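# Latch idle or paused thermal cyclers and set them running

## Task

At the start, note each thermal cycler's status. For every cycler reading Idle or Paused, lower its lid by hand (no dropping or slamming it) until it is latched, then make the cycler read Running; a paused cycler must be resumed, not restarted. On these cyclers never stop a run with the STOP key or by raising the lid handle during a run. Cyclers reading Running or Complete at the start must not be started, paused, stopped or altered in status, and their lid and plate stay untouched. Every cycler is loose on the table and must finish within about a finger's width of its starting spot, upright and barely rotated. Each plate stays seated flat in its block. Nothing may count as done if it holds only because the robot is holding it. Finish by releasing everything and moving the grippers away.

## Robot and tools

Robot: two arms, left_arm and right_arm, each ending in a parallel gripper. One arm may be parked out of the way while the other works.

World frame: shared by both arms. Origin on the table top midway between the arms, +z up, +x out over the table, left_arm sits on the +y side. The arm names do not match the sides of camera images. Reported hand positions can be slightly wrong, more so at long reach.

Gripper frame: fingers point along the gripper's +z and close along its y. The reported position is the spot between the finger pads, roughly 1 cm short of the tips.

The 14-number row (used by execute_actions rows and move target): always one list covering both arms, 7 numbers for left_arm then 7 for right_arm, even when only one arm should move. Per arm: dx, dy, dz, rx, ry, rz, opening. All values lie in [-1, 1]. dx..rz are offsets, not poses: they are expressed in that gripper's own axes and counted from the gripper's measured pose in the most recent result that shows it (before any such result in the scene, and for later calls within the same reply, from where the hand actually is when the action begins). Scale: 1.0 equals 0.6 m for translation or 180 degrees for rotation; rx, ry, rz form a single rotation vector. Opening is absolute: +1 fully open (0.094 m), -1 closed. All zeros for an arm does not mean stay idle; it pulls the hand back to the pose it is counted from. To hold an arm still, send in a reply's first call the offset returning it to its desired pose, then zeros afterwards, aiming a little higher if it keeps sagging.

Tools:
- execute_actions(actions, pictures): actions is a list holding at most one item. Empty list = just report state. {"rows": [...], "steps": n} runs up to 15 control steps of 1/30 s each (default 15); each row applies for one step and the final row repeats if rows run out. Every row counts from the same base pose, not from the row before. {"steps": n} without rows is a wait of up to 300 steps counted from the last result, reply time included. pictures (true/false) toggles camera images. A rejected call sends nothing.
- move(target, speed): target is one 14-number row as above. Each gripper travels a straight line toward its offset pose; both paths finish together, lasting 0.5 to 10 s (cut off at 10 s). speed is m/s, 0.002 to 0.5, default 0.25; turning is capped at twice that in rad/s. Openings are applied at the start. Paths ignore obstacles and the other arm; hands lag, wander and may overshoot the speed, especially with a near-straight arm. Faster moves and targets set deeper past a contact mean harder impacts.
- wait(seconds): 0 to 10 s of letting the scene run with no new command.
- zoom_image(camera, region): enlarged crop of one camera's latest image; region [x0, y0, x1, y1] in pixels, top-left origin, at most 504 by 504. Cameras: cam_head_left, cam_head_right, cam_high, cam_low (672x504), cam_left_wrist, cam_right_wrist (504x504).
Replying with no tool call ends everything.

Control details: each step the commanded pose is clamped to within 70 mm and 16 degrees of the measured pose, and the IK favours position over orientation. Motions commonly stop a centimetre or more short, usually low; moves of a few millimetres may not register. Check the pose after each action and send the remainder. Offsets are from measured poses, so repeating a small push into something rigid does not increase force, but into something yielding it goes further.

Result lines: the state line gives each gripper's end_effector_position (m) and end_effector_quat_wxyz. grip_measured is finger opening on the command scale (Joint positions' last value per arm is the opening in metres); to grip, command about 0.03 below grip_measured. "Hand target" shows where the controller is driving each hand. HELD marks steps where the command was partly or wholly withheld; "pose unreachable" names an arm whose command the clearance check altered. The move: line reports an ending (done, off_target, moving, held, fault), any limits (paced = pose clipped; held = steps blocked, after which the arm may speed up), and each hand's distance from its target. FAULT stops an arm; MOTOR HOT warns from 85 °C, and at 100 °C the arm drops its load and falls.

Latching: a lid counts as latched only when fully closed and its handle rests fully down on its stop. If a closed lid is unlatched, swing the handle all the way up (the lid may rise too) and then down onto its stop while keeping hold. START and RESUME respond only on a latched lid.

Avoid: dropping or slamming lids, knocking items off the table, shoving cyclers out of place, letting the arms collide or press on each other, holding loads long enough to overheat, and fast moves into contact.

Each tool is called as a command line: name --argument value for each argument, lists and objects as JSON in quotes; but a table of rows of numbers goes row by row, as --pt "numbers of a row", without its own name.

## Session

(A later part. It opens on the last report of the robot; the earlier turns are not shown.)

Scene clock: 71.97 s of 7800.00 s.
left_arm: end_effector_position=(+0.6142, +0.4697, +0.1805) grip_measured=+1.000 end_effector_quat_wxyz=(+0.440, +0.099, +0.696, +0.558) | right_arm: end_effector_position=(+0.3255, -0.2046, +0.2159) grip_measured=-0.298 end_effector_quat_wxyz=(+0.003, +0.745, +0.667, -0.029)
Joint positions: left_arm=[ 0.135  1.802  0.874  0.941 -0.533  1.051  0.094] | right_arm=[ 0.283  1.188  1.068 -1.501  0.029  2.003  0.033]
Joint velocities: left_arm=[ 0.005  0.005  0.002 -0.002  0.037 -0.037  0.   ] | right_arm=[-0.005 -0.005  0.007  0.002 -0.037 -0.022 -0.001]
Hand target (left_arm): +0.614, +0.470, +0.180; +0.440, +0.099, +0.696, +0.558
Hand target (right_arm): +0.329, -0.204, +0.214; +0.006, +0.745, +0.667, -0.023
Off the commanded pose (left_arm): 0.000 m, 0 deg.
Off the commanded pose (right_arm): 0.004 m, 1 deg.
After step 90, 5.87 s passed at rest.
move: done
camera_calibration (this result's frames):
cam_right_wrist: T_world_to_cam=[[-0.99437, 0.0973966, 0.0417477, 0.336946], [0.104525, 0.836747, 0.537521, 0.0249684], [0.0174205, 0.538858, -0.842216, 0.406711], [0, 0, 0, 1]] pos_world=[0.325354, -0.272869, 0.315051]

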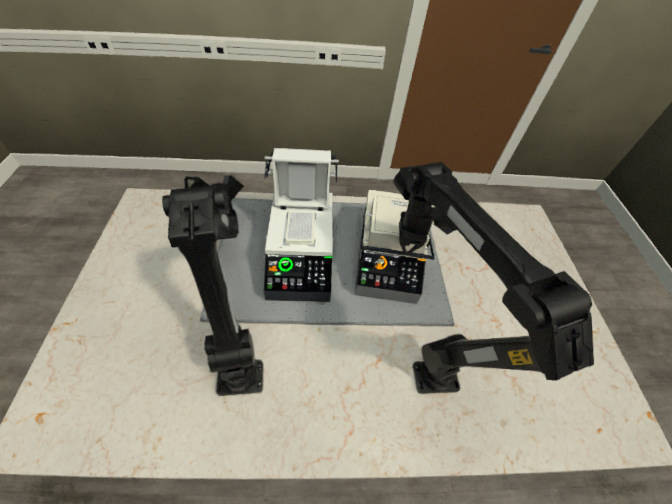

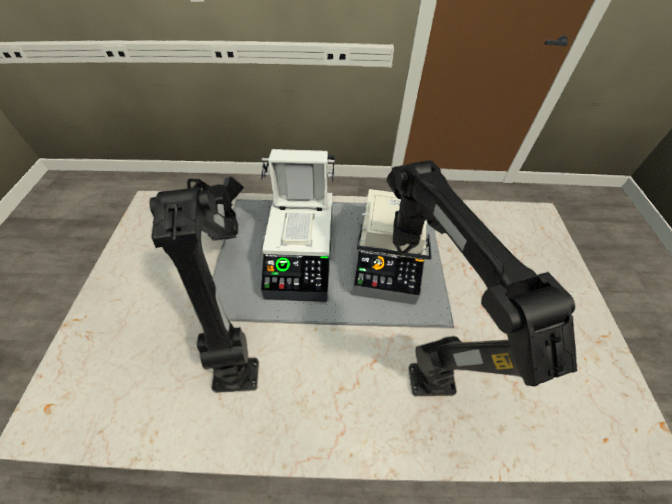

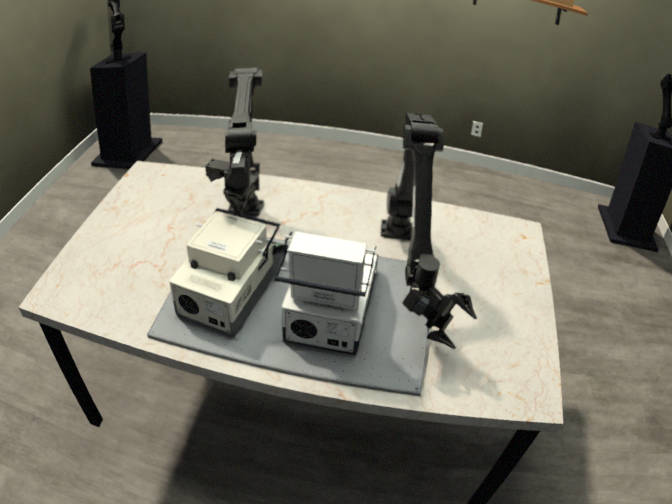

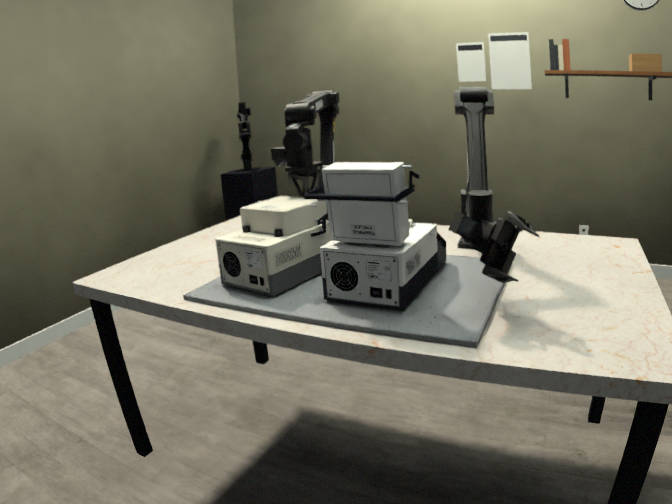

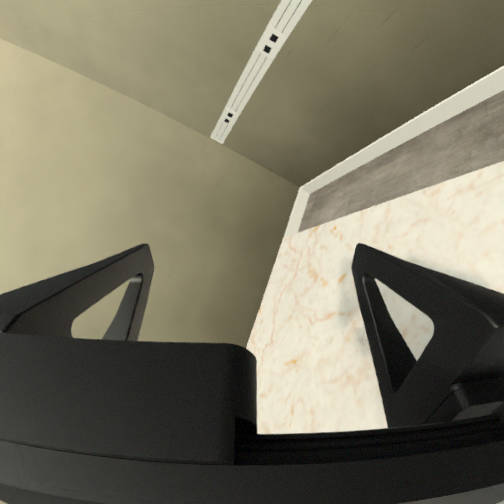

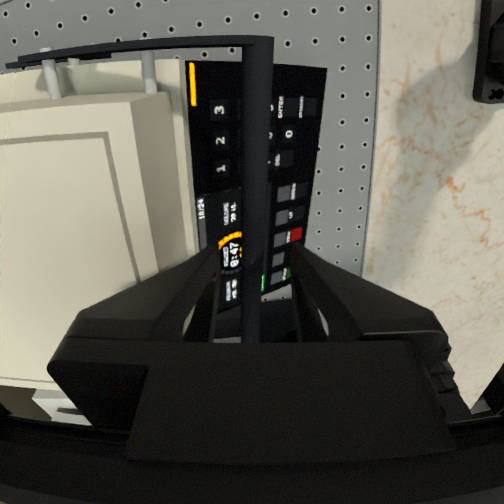

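move --target '[0,0,0,0,0,0,1,0,0,0.065,0,0,0,-0.3]' --speed 0.03

move --target '[0,0,0,0,0,0,1,0,0,0,0,0,0,-0.85]'

Scene clock: 78.53 s of 7800.00 s.
left_arm: end_effector_position=(+0.6142, +0.4697, +0.1805) grip_measured=+1.000 end_effector_quat_wxyz=(+0.440, +0.099, +0.696, +0.558) | right_arm: end_effector_position=(+0.3200, -0.2065, +0.1826) grip_measured=-0.298 end_effector_quat_wxyz=(+0.003, +0.745, +0.667, -0.030)
Joint positions: left_arm=[ 0.135  1.802  0.874  0.941 -0.533  1.051  0.094] | right_arm=[ 0.283  1.188  0.979 -1.414  0.029  2.003  0.033]
Joint velocities: left_arm=[ 0.005  0.005  0.027 -0.002  0.051 -0.051  0.   ] | right_arm=[-0.005  0.005  0.002  0.017  0.081 -0.022  0.001]
Hand target (left_arm): +0.614, +0.470, +0.180; +0.440, +0.099, +0.696, +0.558
Hand target (right_arm): +0.324, -0.206, +0.177; +0.003, +0.745, +0.667, -0.029
Off the commanded pose (left_arm): 0.000 m, 0 deg.
Off the commanded pose (right_arm): 0.007 m, 0 deg.
After step 90, 2.00 s passed at rest.
move: done
camera_calibration (this result's frames):
cam_right_wrist: T_world_to_cam=[[-0.994324, 0.0974118, 0.0427925, 0.332823], [0.105109, 0.836941, 0.537105, 0.0449216], [0.0165056, 0.538555, -0.842429, 0.379999], [0, 0, 0, 1]] pos_world=[0.31994, -0.274668, 0.281752]

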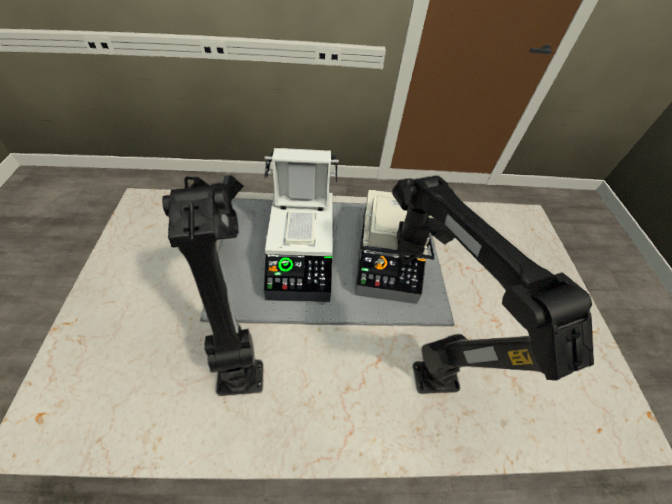

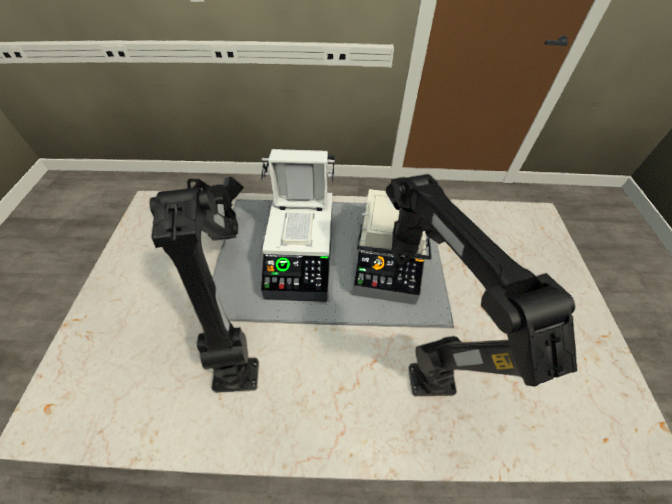

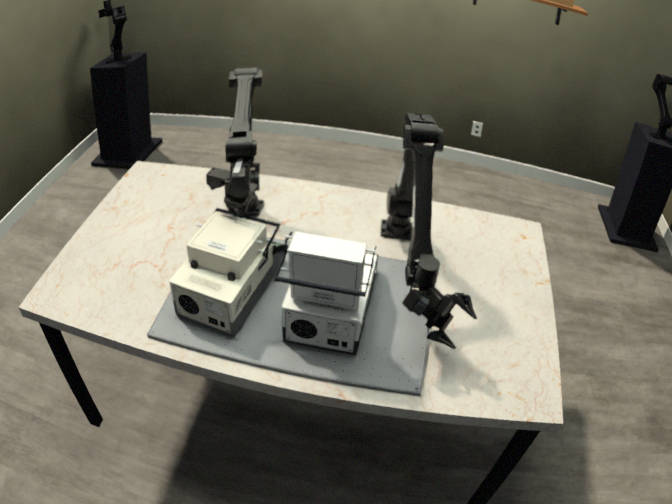

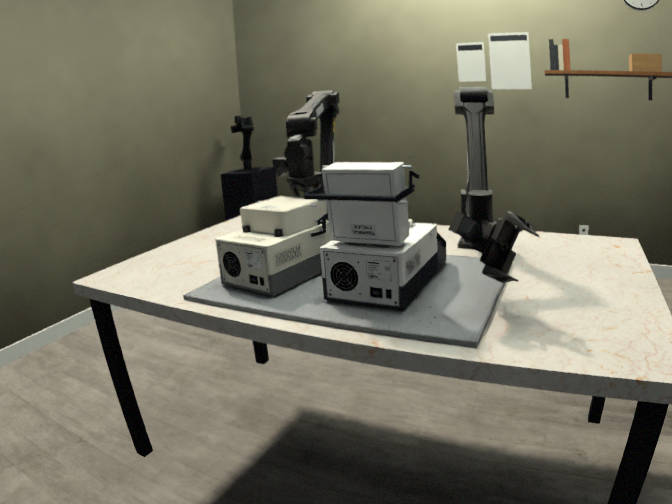

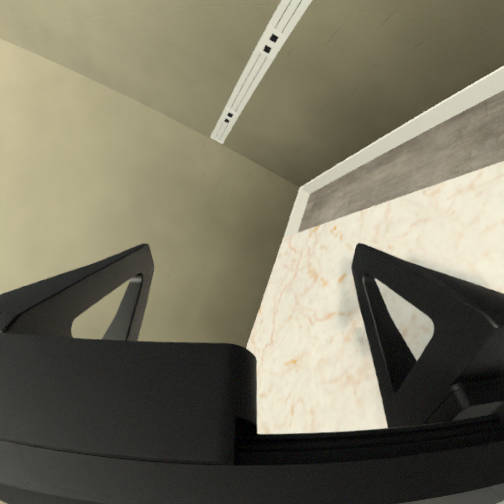

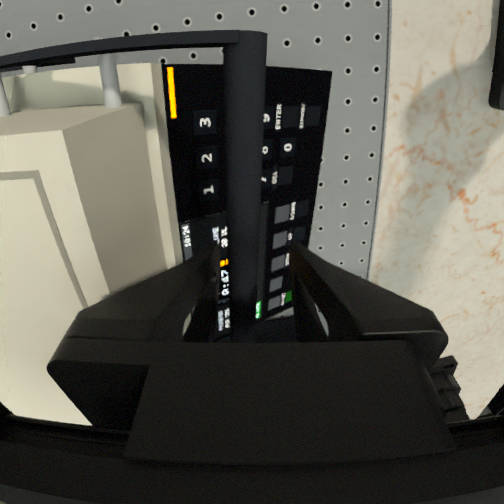

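Scene clock: 79.03 s of 7800.00 s.
left_arm: end_effector_position=(+0.6142, +0.4697, +0.1805) grip_measured=+1.000 end_effector_quat_wxyz=(+0.440, +0.099, +0.696, +0.558) | right_arm: end_effector_position=(+0.3249, -0.2068, +0.1820) grip_measured=-0.753 end_effector_quat_wxyz=(+0.009, +0.749, +0.662, -0.024)
Joint positions: left_arm=[ 0.135  1.802  0.874  0.941 -0.533  1.051  0.094] | right_arm=[ 0.281  1.19   0.98  -1.397  0.036  2.012  0.012]
Joint velocities: left_arm=[ 0.005 -0.015 -0.007 -0.002 -0.037  0.037  0.   ] | right_arm=[-0.005 -0.024 -0.007  0.012  0.007  0.022  0.   ]
Hand target (left_arm): +0.614, +0.470, +0.180; +0.440, +0.099, +0.696, +0.558
Hand target (right_arm): +0.320, -0.206, +0.183; +0.003, +0.745, +0.667, -0.029
Off the commanded pose (left_arm): 0.000 m, 0 deg.
Off the commanded pose (right_arm): 0.005 m, 1 deg.
move: done
camera_calibration (this result's frames):
cam_right_wrist: T_world_to_cam=[[-0.99372, 0.108921, 0.0256158, 0.343006], [0.10557, 0.836814, 0.537212, 0.0448157], [0.0370778, 0.536543, -0.843058, 0.3727], [0, 0, 0, 1]] pos_world=[0.322302, -0.274832, 0.281346]

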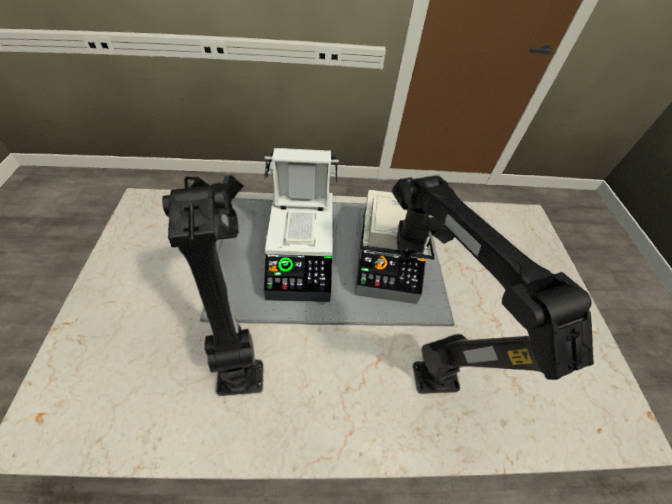

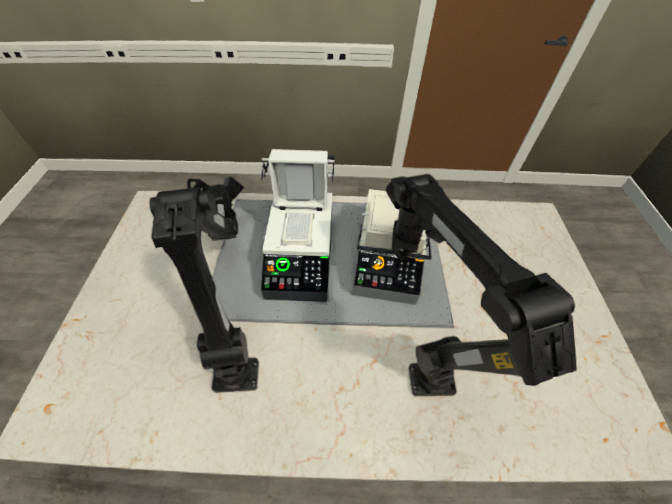

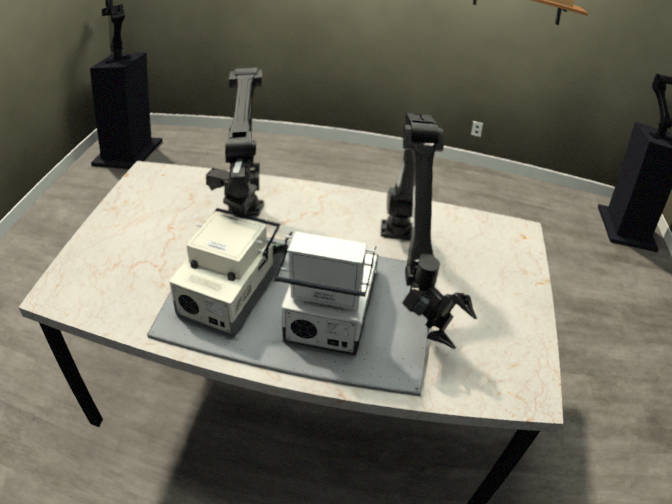

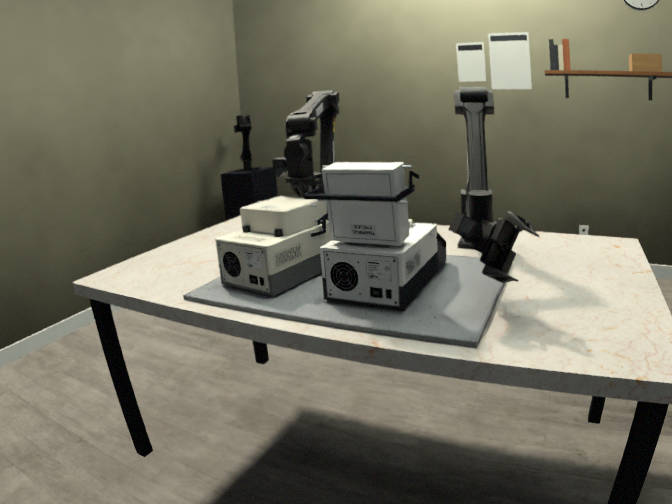

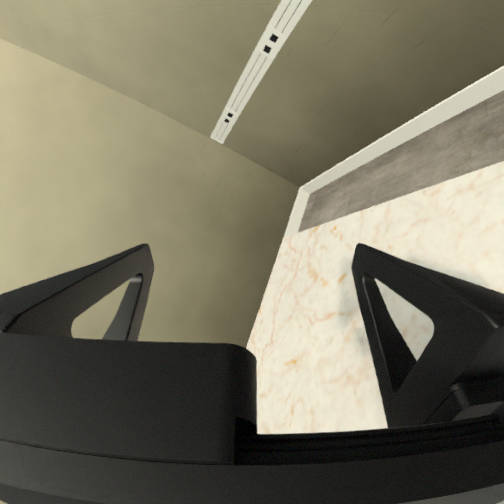

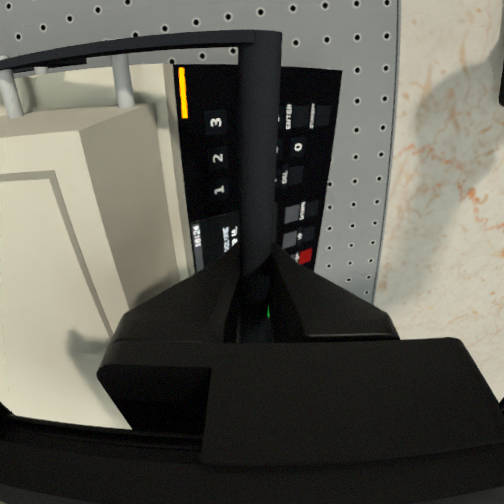

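move --target '[0,0,0,0,0,0,1,0,0.05,-0.1,0,0,0,-0.79]' --speed 0.04

move --target '[0,0,0,0,0,0,1,0,0.1,-0.06,0,0,0,-0.79]' --speed 0.04

Scene clock: 85.63 s of 7800.00 s.
left_arm: end_effector_position=(+0.6142, +0.4697, +0.1805) grip_measured=+1.000 end_effector_quat_wxyz=(+0.440, +0.099, +0.696, +0.558) | right_arm: end_effector_position=(+0.3314, -0.2081, +0.2015) grip_measured=-0.753 end_effector_quat_wxyz=(-0.013, +0.749, +0.659, -0.061)
Joint positions: left_arm=[ 0.135  1.802  0.874  0.941 -0.533  1.051  0.094] | right_arm=[ 0.265  1.255  1.081 -1.52   0.026  2.002  0.012]
Joint velocities: left_arm=[-0.005 -0.005 -0.002 -0.007 -0.007  0.007  0.   ] | right_arm=[-0.005 -0.015 -0.017 -0.012  0.022  0.051  0.   ]
Hand target (left_arm): +0.614, +0.470, +0.180; +0.440, +0.099, +0.696, +0.558
Hand target (right_arm): +0.353, -0.209, +0.241; +0.010, +0.749, +0.662, -0.024
Off the commanded pose (left_arm): 0.000 m, 0 deg.
Off the commanded pose (right_arm): 0.047 m, 5 deg.
After step 90, 1.67 s passed at rest.
move: off_target (right_arm)
camera_calibration (this result's frames):
cam_right_wrist: T_world_to_cam=[[-0.987169, 0.116508, 0.109192, 0.331664], [0.156338, 0.844347, 0.51248, 0.0244982], [-0.0324879, 0.522975, -0.851728, 0.411539], [0, 0, 0, 1]] pos_world=[0.336948, -0.274551, 0.30175]

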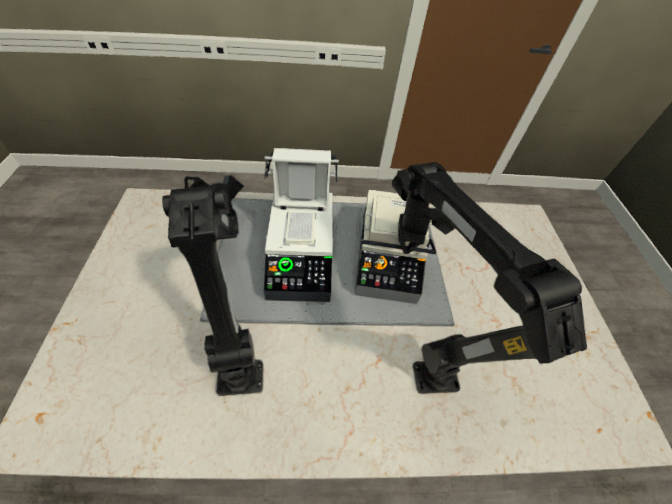

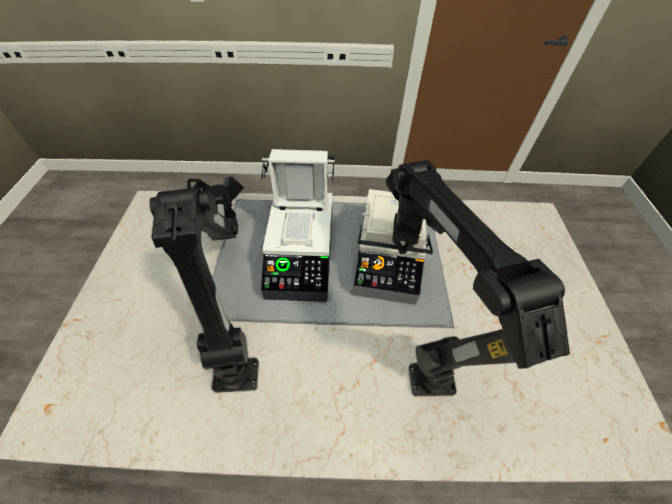

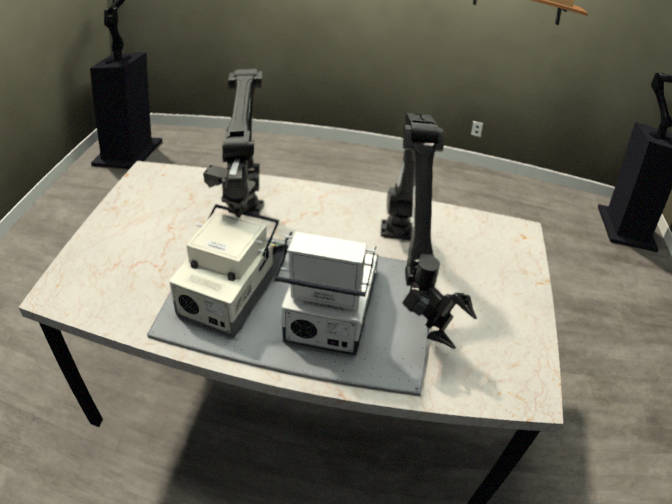

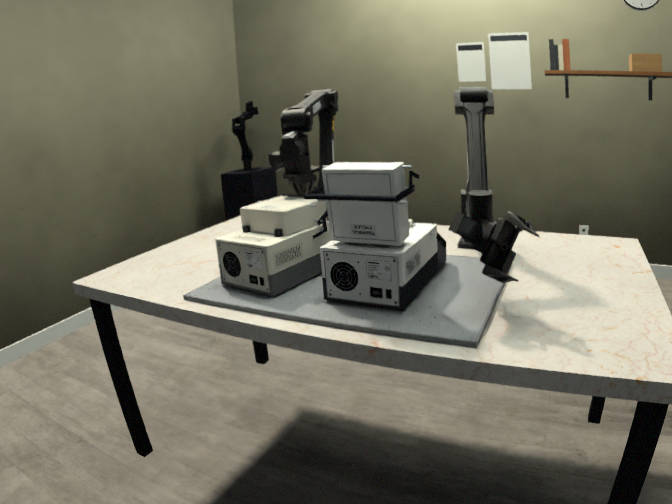

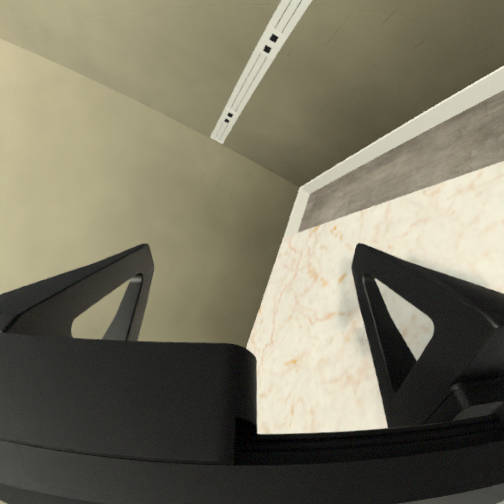

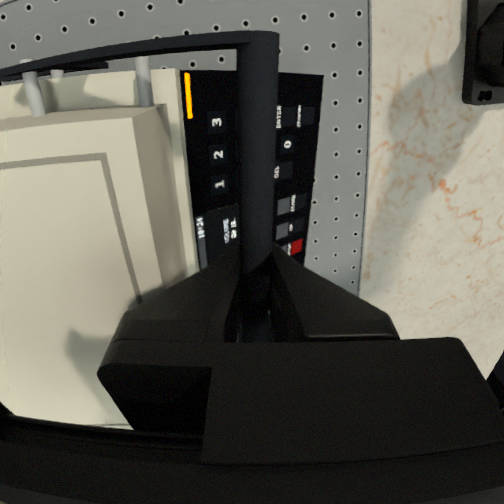

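Scene clock: 87.70 s of 7800.00 s.
left_arm: end_effector_position=(+0.6142, +0.4697, +0.1805) grip_measured=+1.000 end_effector_quat_wxyz=(+0.440, +0.099, +0.696, +0.558) | right_arm: end_effector_position=(+0.3399, -0.2095, +0.2166) grip_measured=-0.754 end_effector_quat_wxyz=(-0.051, +0.743, +0.659, -0.110)
Joint positions: left_arm=[ 0.135  1.802  0.874  0.941 -0.533  1.051  0.094] | right_arm=[ 0.24   1.348  1.191 -1.656  0.003  1.969  0.012]
Joint velocities: left_arm=[ 0.005 -0.005  0.012 -0.012 -0.095 -0.081  0.   ] | right_arm=[-0.005 -0.005  0.022  0.007  0.022 -0.007 -0.   ]
Hand target (left_arm): +0.614, +0.470, +0.180; +0.440, +0.099, +0.696, +0.558
Hand target (right_arm): +0.389, -0.215, +0.233; -0.012, +0.750, +0.658, -0.063
Off the commanded pose (left_arm): 0.000 m, 0 deg.
Off the commanded pose (right_arm): 0.057 m, 7 deg.
move: off_target (right_arm)
camera_calibration (this result's frames):
cam_right_wrist: T_world_to_cam=[[-0.966796, 0.113673, 0.228874, 0.305193], [0.214344, 0.848373, 0.484066, 0.00389615], [-0.139145, 0.517051, -0.844569, 0.458829], [0, 0, 0, 1]] pos_world=[0.358068, -0.275235, 0.315776]

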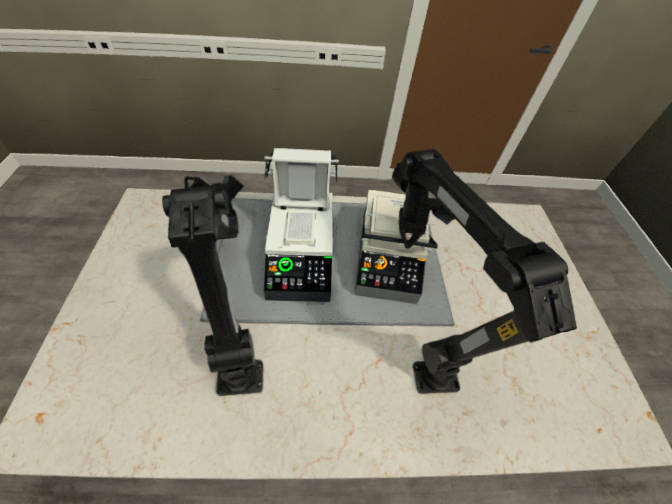

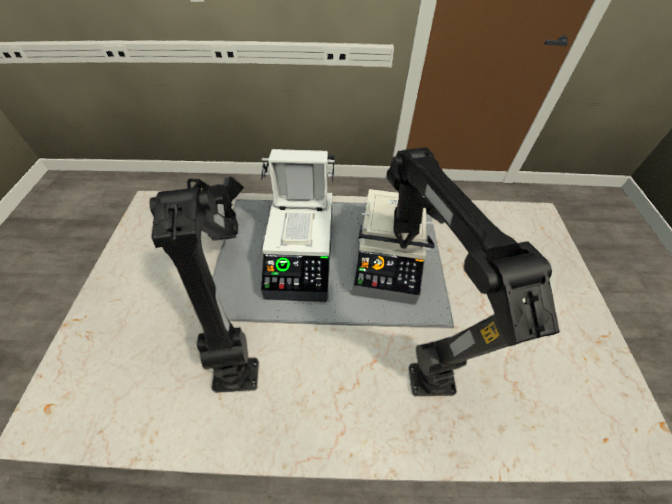

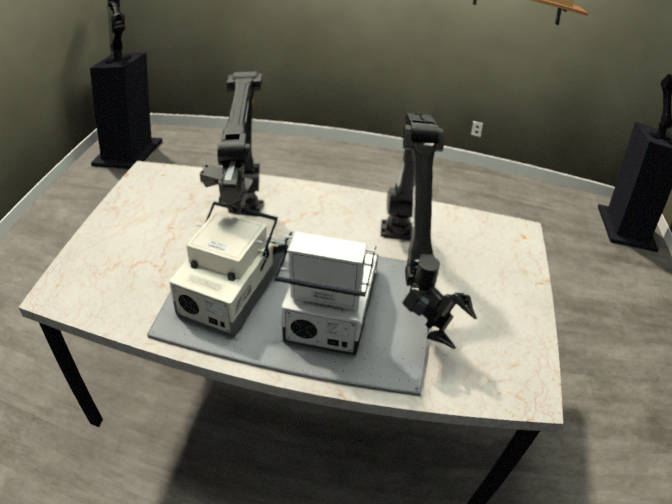

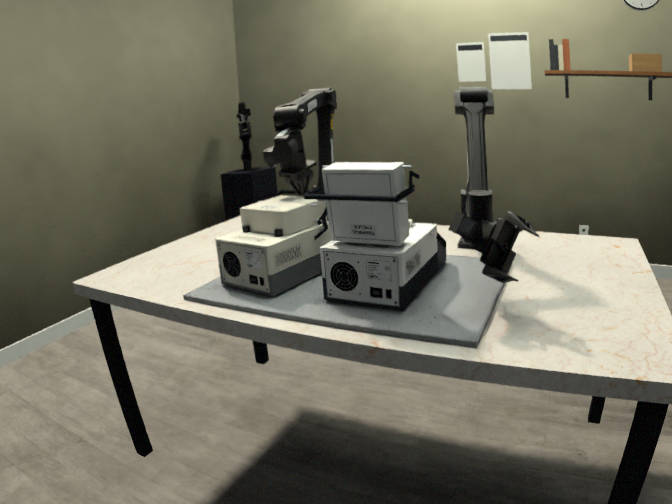

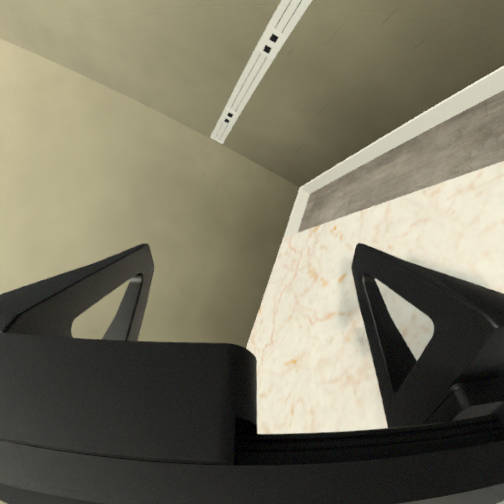

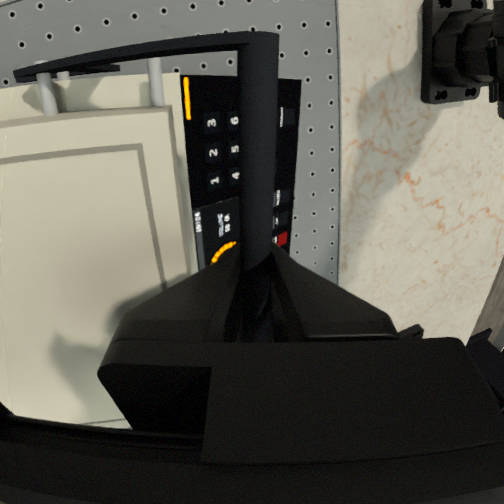

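move --target '[0,0,0,0,0,0,1,0,0.06,-0.1,0,0,0,-0.765]' --speed 0.04

move --target '[0,0,0,0,0,0,1,0,0.1,-0.07,0,0,0,-0.765]' --speed 0.04

move --target '[0,0,0,0,0,0,1,0,0.1,-0.04,0,0,0,-0.765]' --speed 0.04

Scene clock: 101.20 s of 7800.00 s.
left_arm: end_effector_position=(+0.6142, +0.4697, +0.1805) grip_measured=+1.000 end_effector_quat_wxyz=(+0.440, +0.099, +0.696, +0.558) | right_arm: end_effector_position=(+0.3679, -0.2129, +0.2516) grip_measured=-0.752 end_effector_quat_wxyz=(-0.038, +0.749, +0.657, -0.082)
Joint positions: left_arm=[ 0.135  1.802  0.874  0.941 -0.533  1.051  0.094] | right_arm=[ 0.211  1.367  1.31  -1.695  0.008  1.951  0.012]
Joint velocities: left_arm=[-0.005  0.015  0.002 -0.017  0.007  0.037  0.   ] | right_arm=[-0.015 -0.005  0.017 -0.007  0.037  0.022 -0.   ]
Hand target (left_arm): +0.614, +0.470, +0.180; +0.440, +0.099, +0.696, +0.558
Hand target (right_arm): +0.387, -0.211, +0.266; -0.028, +0.747, +0.661, -0.065
Off the commanded pose (left_arm): 0.000 m, 0 deg.
Off the commanded pose (right_arm): 0.026 m, 4 deg.
joint sent to its limit (right arm) — the command would take joint 4 (wrist pitch) past its lower limit, so that joint was sent only as far as its limit.
After step 90, 8.50 s passed at rest.
move: off_target (right_arm)
camera_calibration (this result's frames):
cam_right_wrist: T_world_to_cam=[[-0.977568, 0.120418, 0.172799, 0.344124], [0.193281, 0.838875, 0.508853, -0.0166705], [-0.083682, 0.530837, -0.843332, 0.476287], [0, 0, 0, 1]] pos_world=[0.379484, -0.280285, 0.350686]

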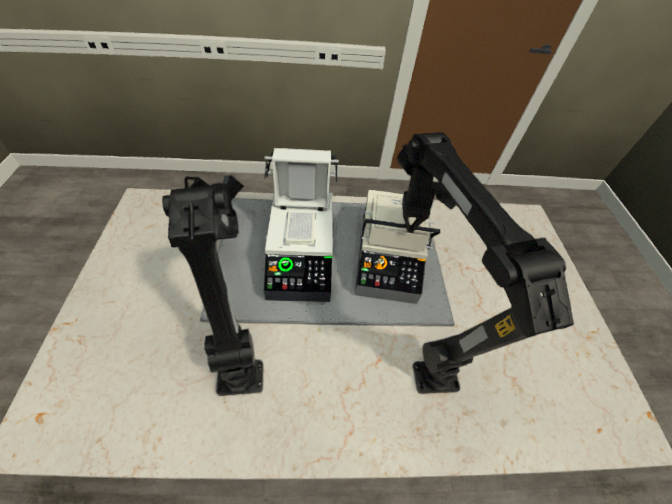

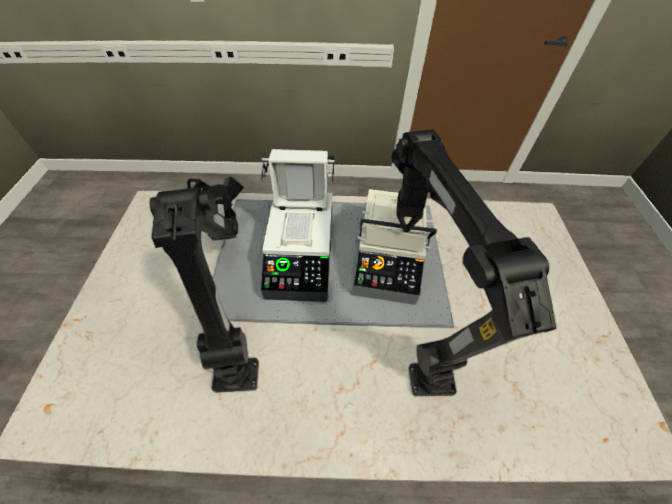

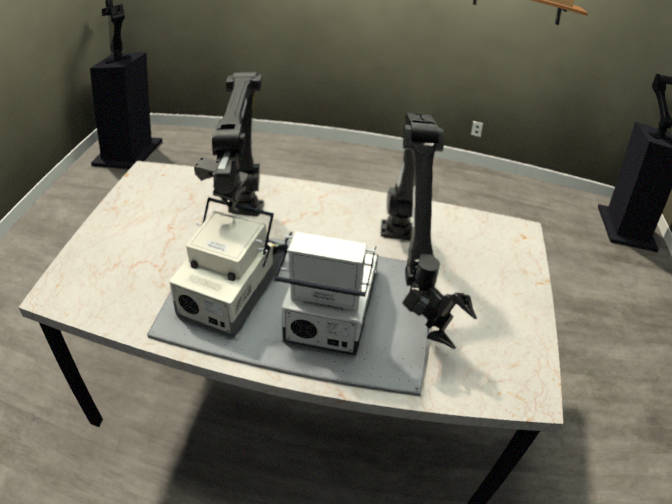

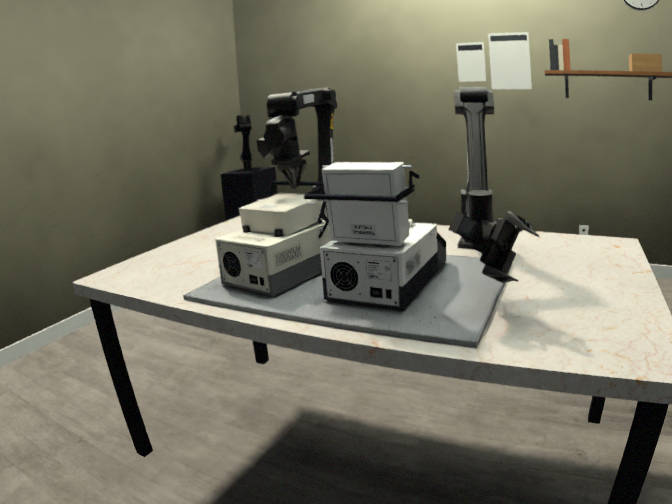

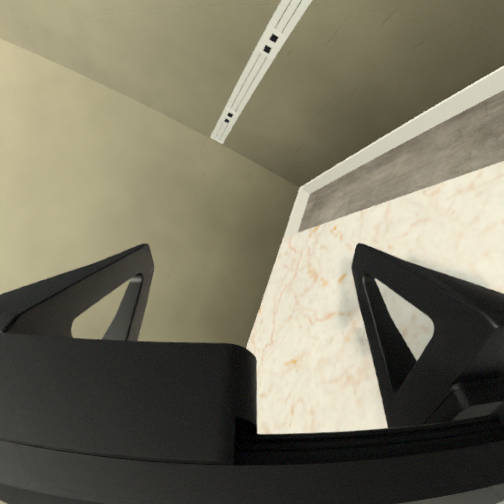

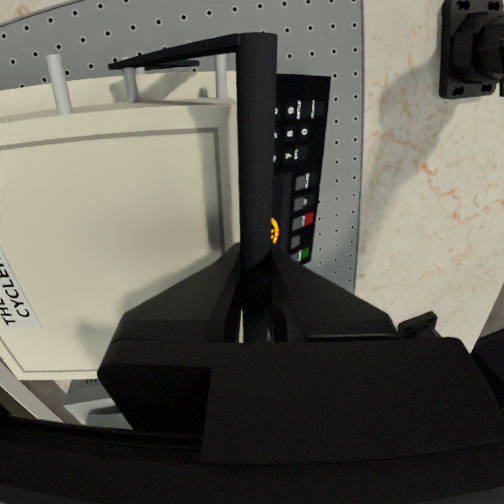

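Scene clock: 103.33 s of 7800.00 s.
left_arm: end_effector_position=(+0.6142, +0.4697, +0.1805) grip_measured=+1.000 end_effector_quat_wxyz=(+0.440, +0.099, +0.696, +0.558) | right_arm: end_effector_position=(+0.4138, -0.2189, +0.2754) grip_measured=-0.752 end_effector_quat_wxyz=(-0.022, +0.752, +0.656, -0.052)
Joint positions: left_arm=[ 0.135  1.802  0.874  0.941 -0.533  1.051  0.094] | right_arm=[ 0.17   1.434  1.447 -1.695  0.012  1.915  0.012]
Joint velocities: left_arm=[-0.015  0.005 -0.017  0.002  0.007 -0.022  0.   ] | right_arm=[-0.005 -0.005 -0.007 -0.017  0.022 -0.007  0.001]
Hand target (left_arm): +0.614, +0.470, +0.180; +0.440, +0.099, +0.696, +0.558
Hand target (right_arm): +0.433, -0.219, +0.282; -0.016, +0.751, +0.658, -0.044
Off the commanded pose (left_arm): 0.000 m, 0 deg.
Off the commanded pose (right_arm): 0.021 m, 4 deg.
joint sent to its limit (right arm) — the command would take joint 4 (wrist pitch) past its lower limit, so that joint was sent only as far as its limit.
move: off_target (right_arm)
camera_calibration (this result's frames):
cam_right_wrist: T_world_to_cam=[[-0.986363, 0.123441, 0.108856, 0.407496], [0.162776, 0.829401, 0.534414, -0.02915], [-0.0243164, 0.544845, -0.838184, 0.480462], [0, 0, 0, 1]] pos_world=[0.418367, -0.287903, 0.373936]

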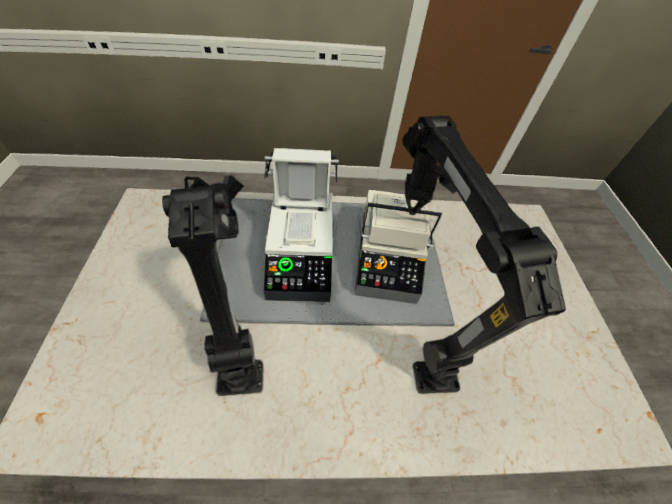

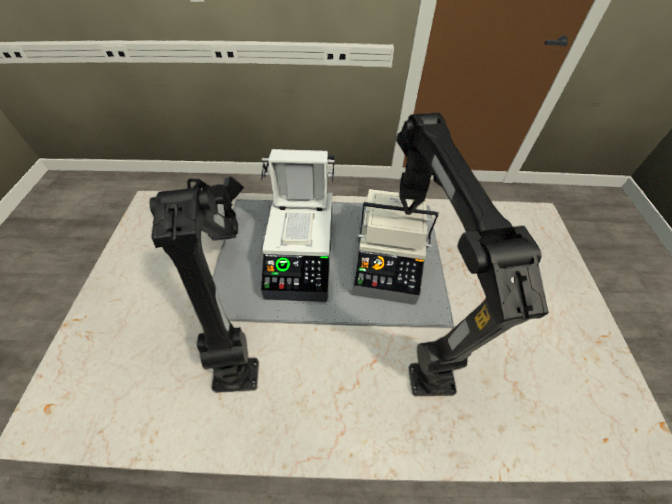

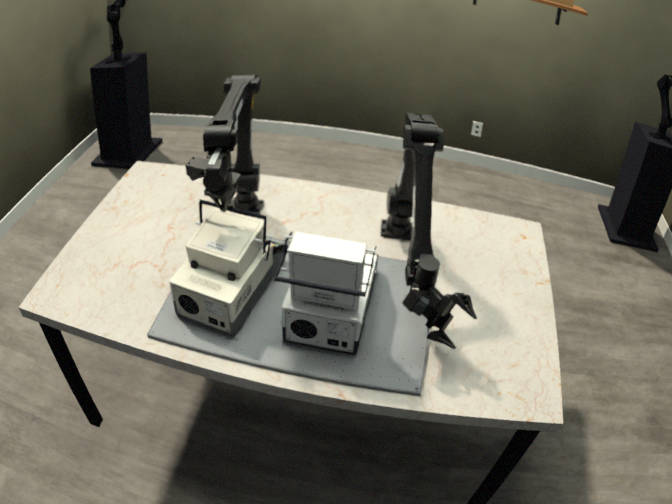

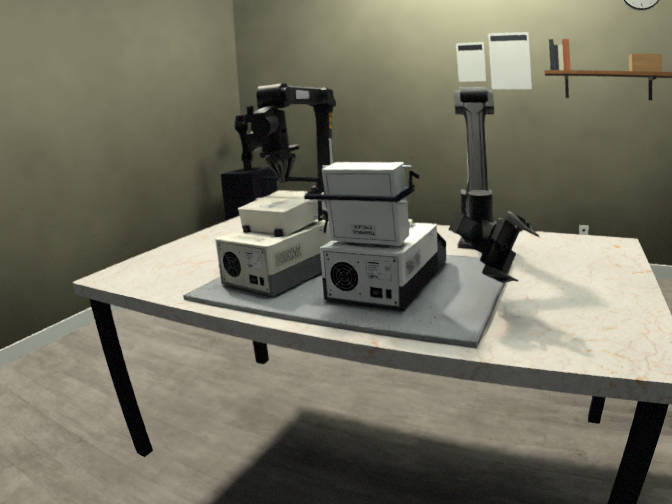

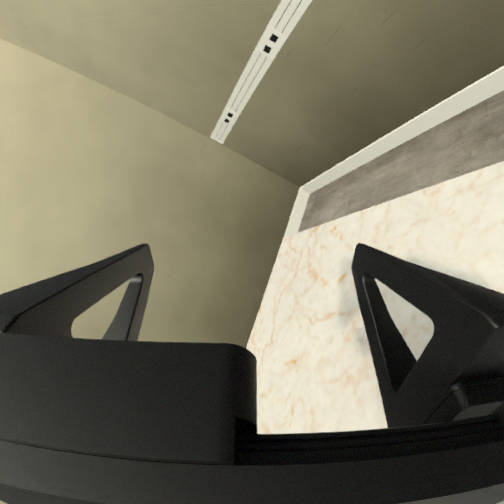

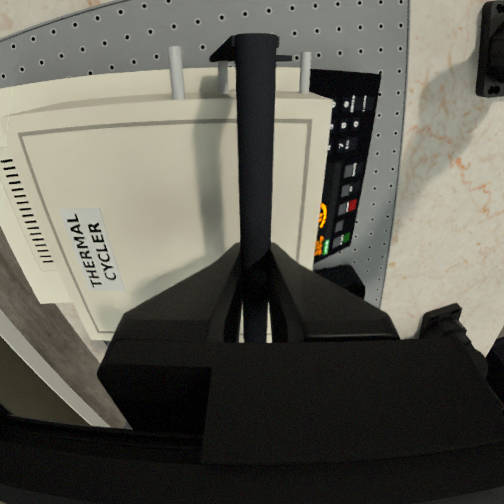

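Scene clock: 105.17 s of 7800.00 s.
left_arm: end_effector_position=(+0.6142, +0.4697, +0.1805) grip_measured=+1.000 end_effector_quat_wxyz=(+0.440, +0.099, +0.696, +0.558) | right_arm: end_effector_position=(+0.4502, -0.2238, +0.2765) grip_measured=-0.752 end_effector_quat_wxyz=(-0.021, +0.753, +0.656, -0.046)
Joint positions: left_arm=[ 0.135  1.802  0.874  0.941 -0.533  1.051  0.094] | right_arm=[ 0.141  1.519  1.542 -1.695  0.012  1.887  0.012]
Joint velocities: left_arm=[-0.005 -0.005 -0.027  0.007  0.007 -0.007  0.   ] | right_arm=[ 0.005 -0.015 -0.007  0.002 -0.022  0.022  0.001]
Hand target (left_arm): +0.614, +0.470, +0.180; +0.440, +0.099, +0.696, +0.558
Hand target (right_arm): +0.474, -0.227, +0.292; -0.007, +0.754, +0.657, -0.027
Off the commanded pose (left_arm): 0.000 m, 0 deg.
Off the commanded pose (right_arm): 0.030 m, 1 deg.
joint sent to its limit (right arm) — the command would take joint 4 (wrist pitch) past its lower limit, so that joint was sent only as far as its limit.
move: off_target (right_arm)
camera_calibration (this result's frames):
cam_right_wrist: T_world_to_cam=[[-0.987145, 0.124596, 0.100099, 0.446915], [0.159082, 0.826319, 0.540268, -0.0322234], [-0.0153986, 0.549247, -0.835518, 0.481183], [0, 0, 0, 1]] pos_world=[0.453706, -0.293345, 0.37471]

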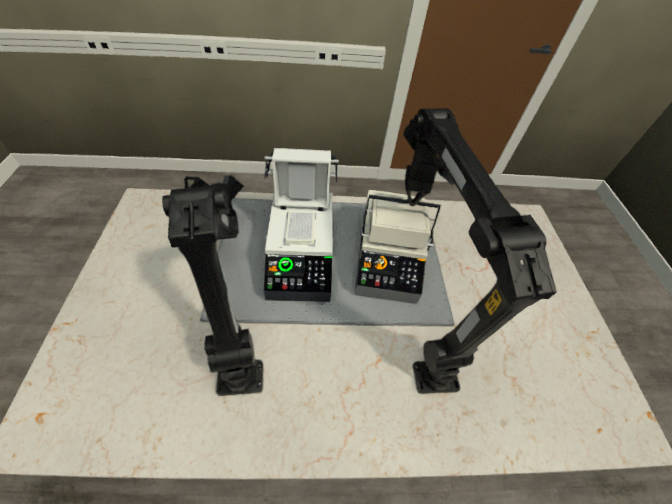

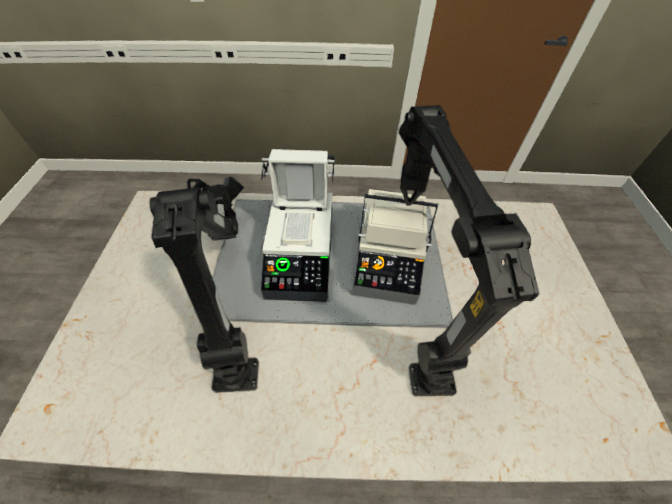

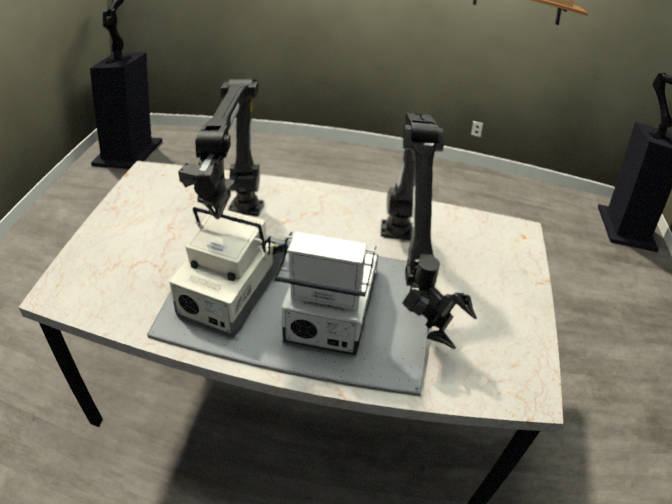

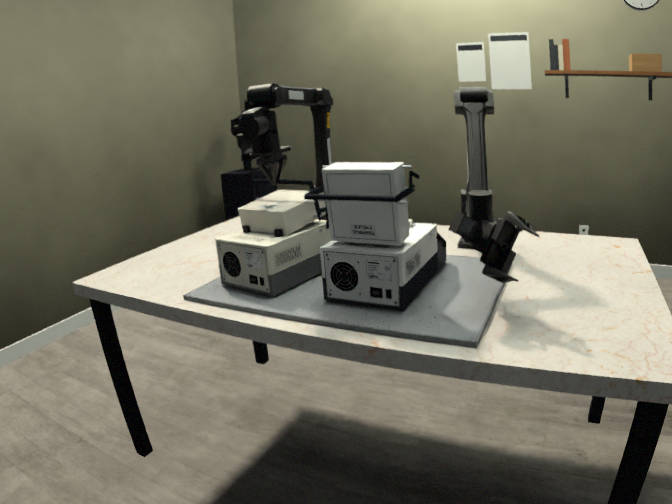

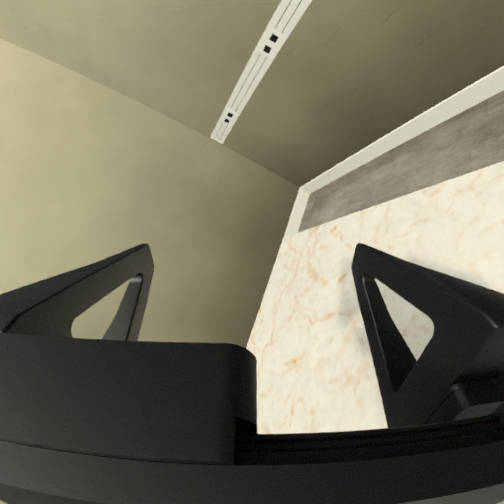

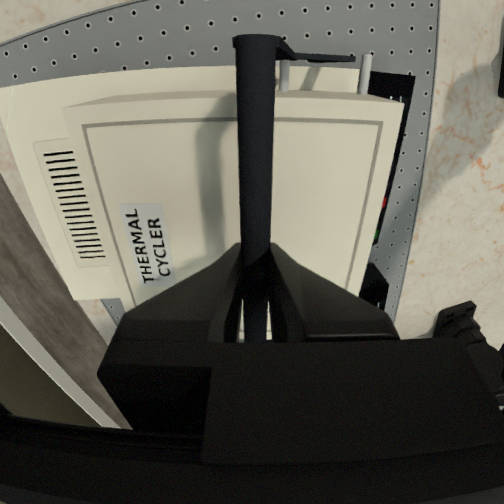

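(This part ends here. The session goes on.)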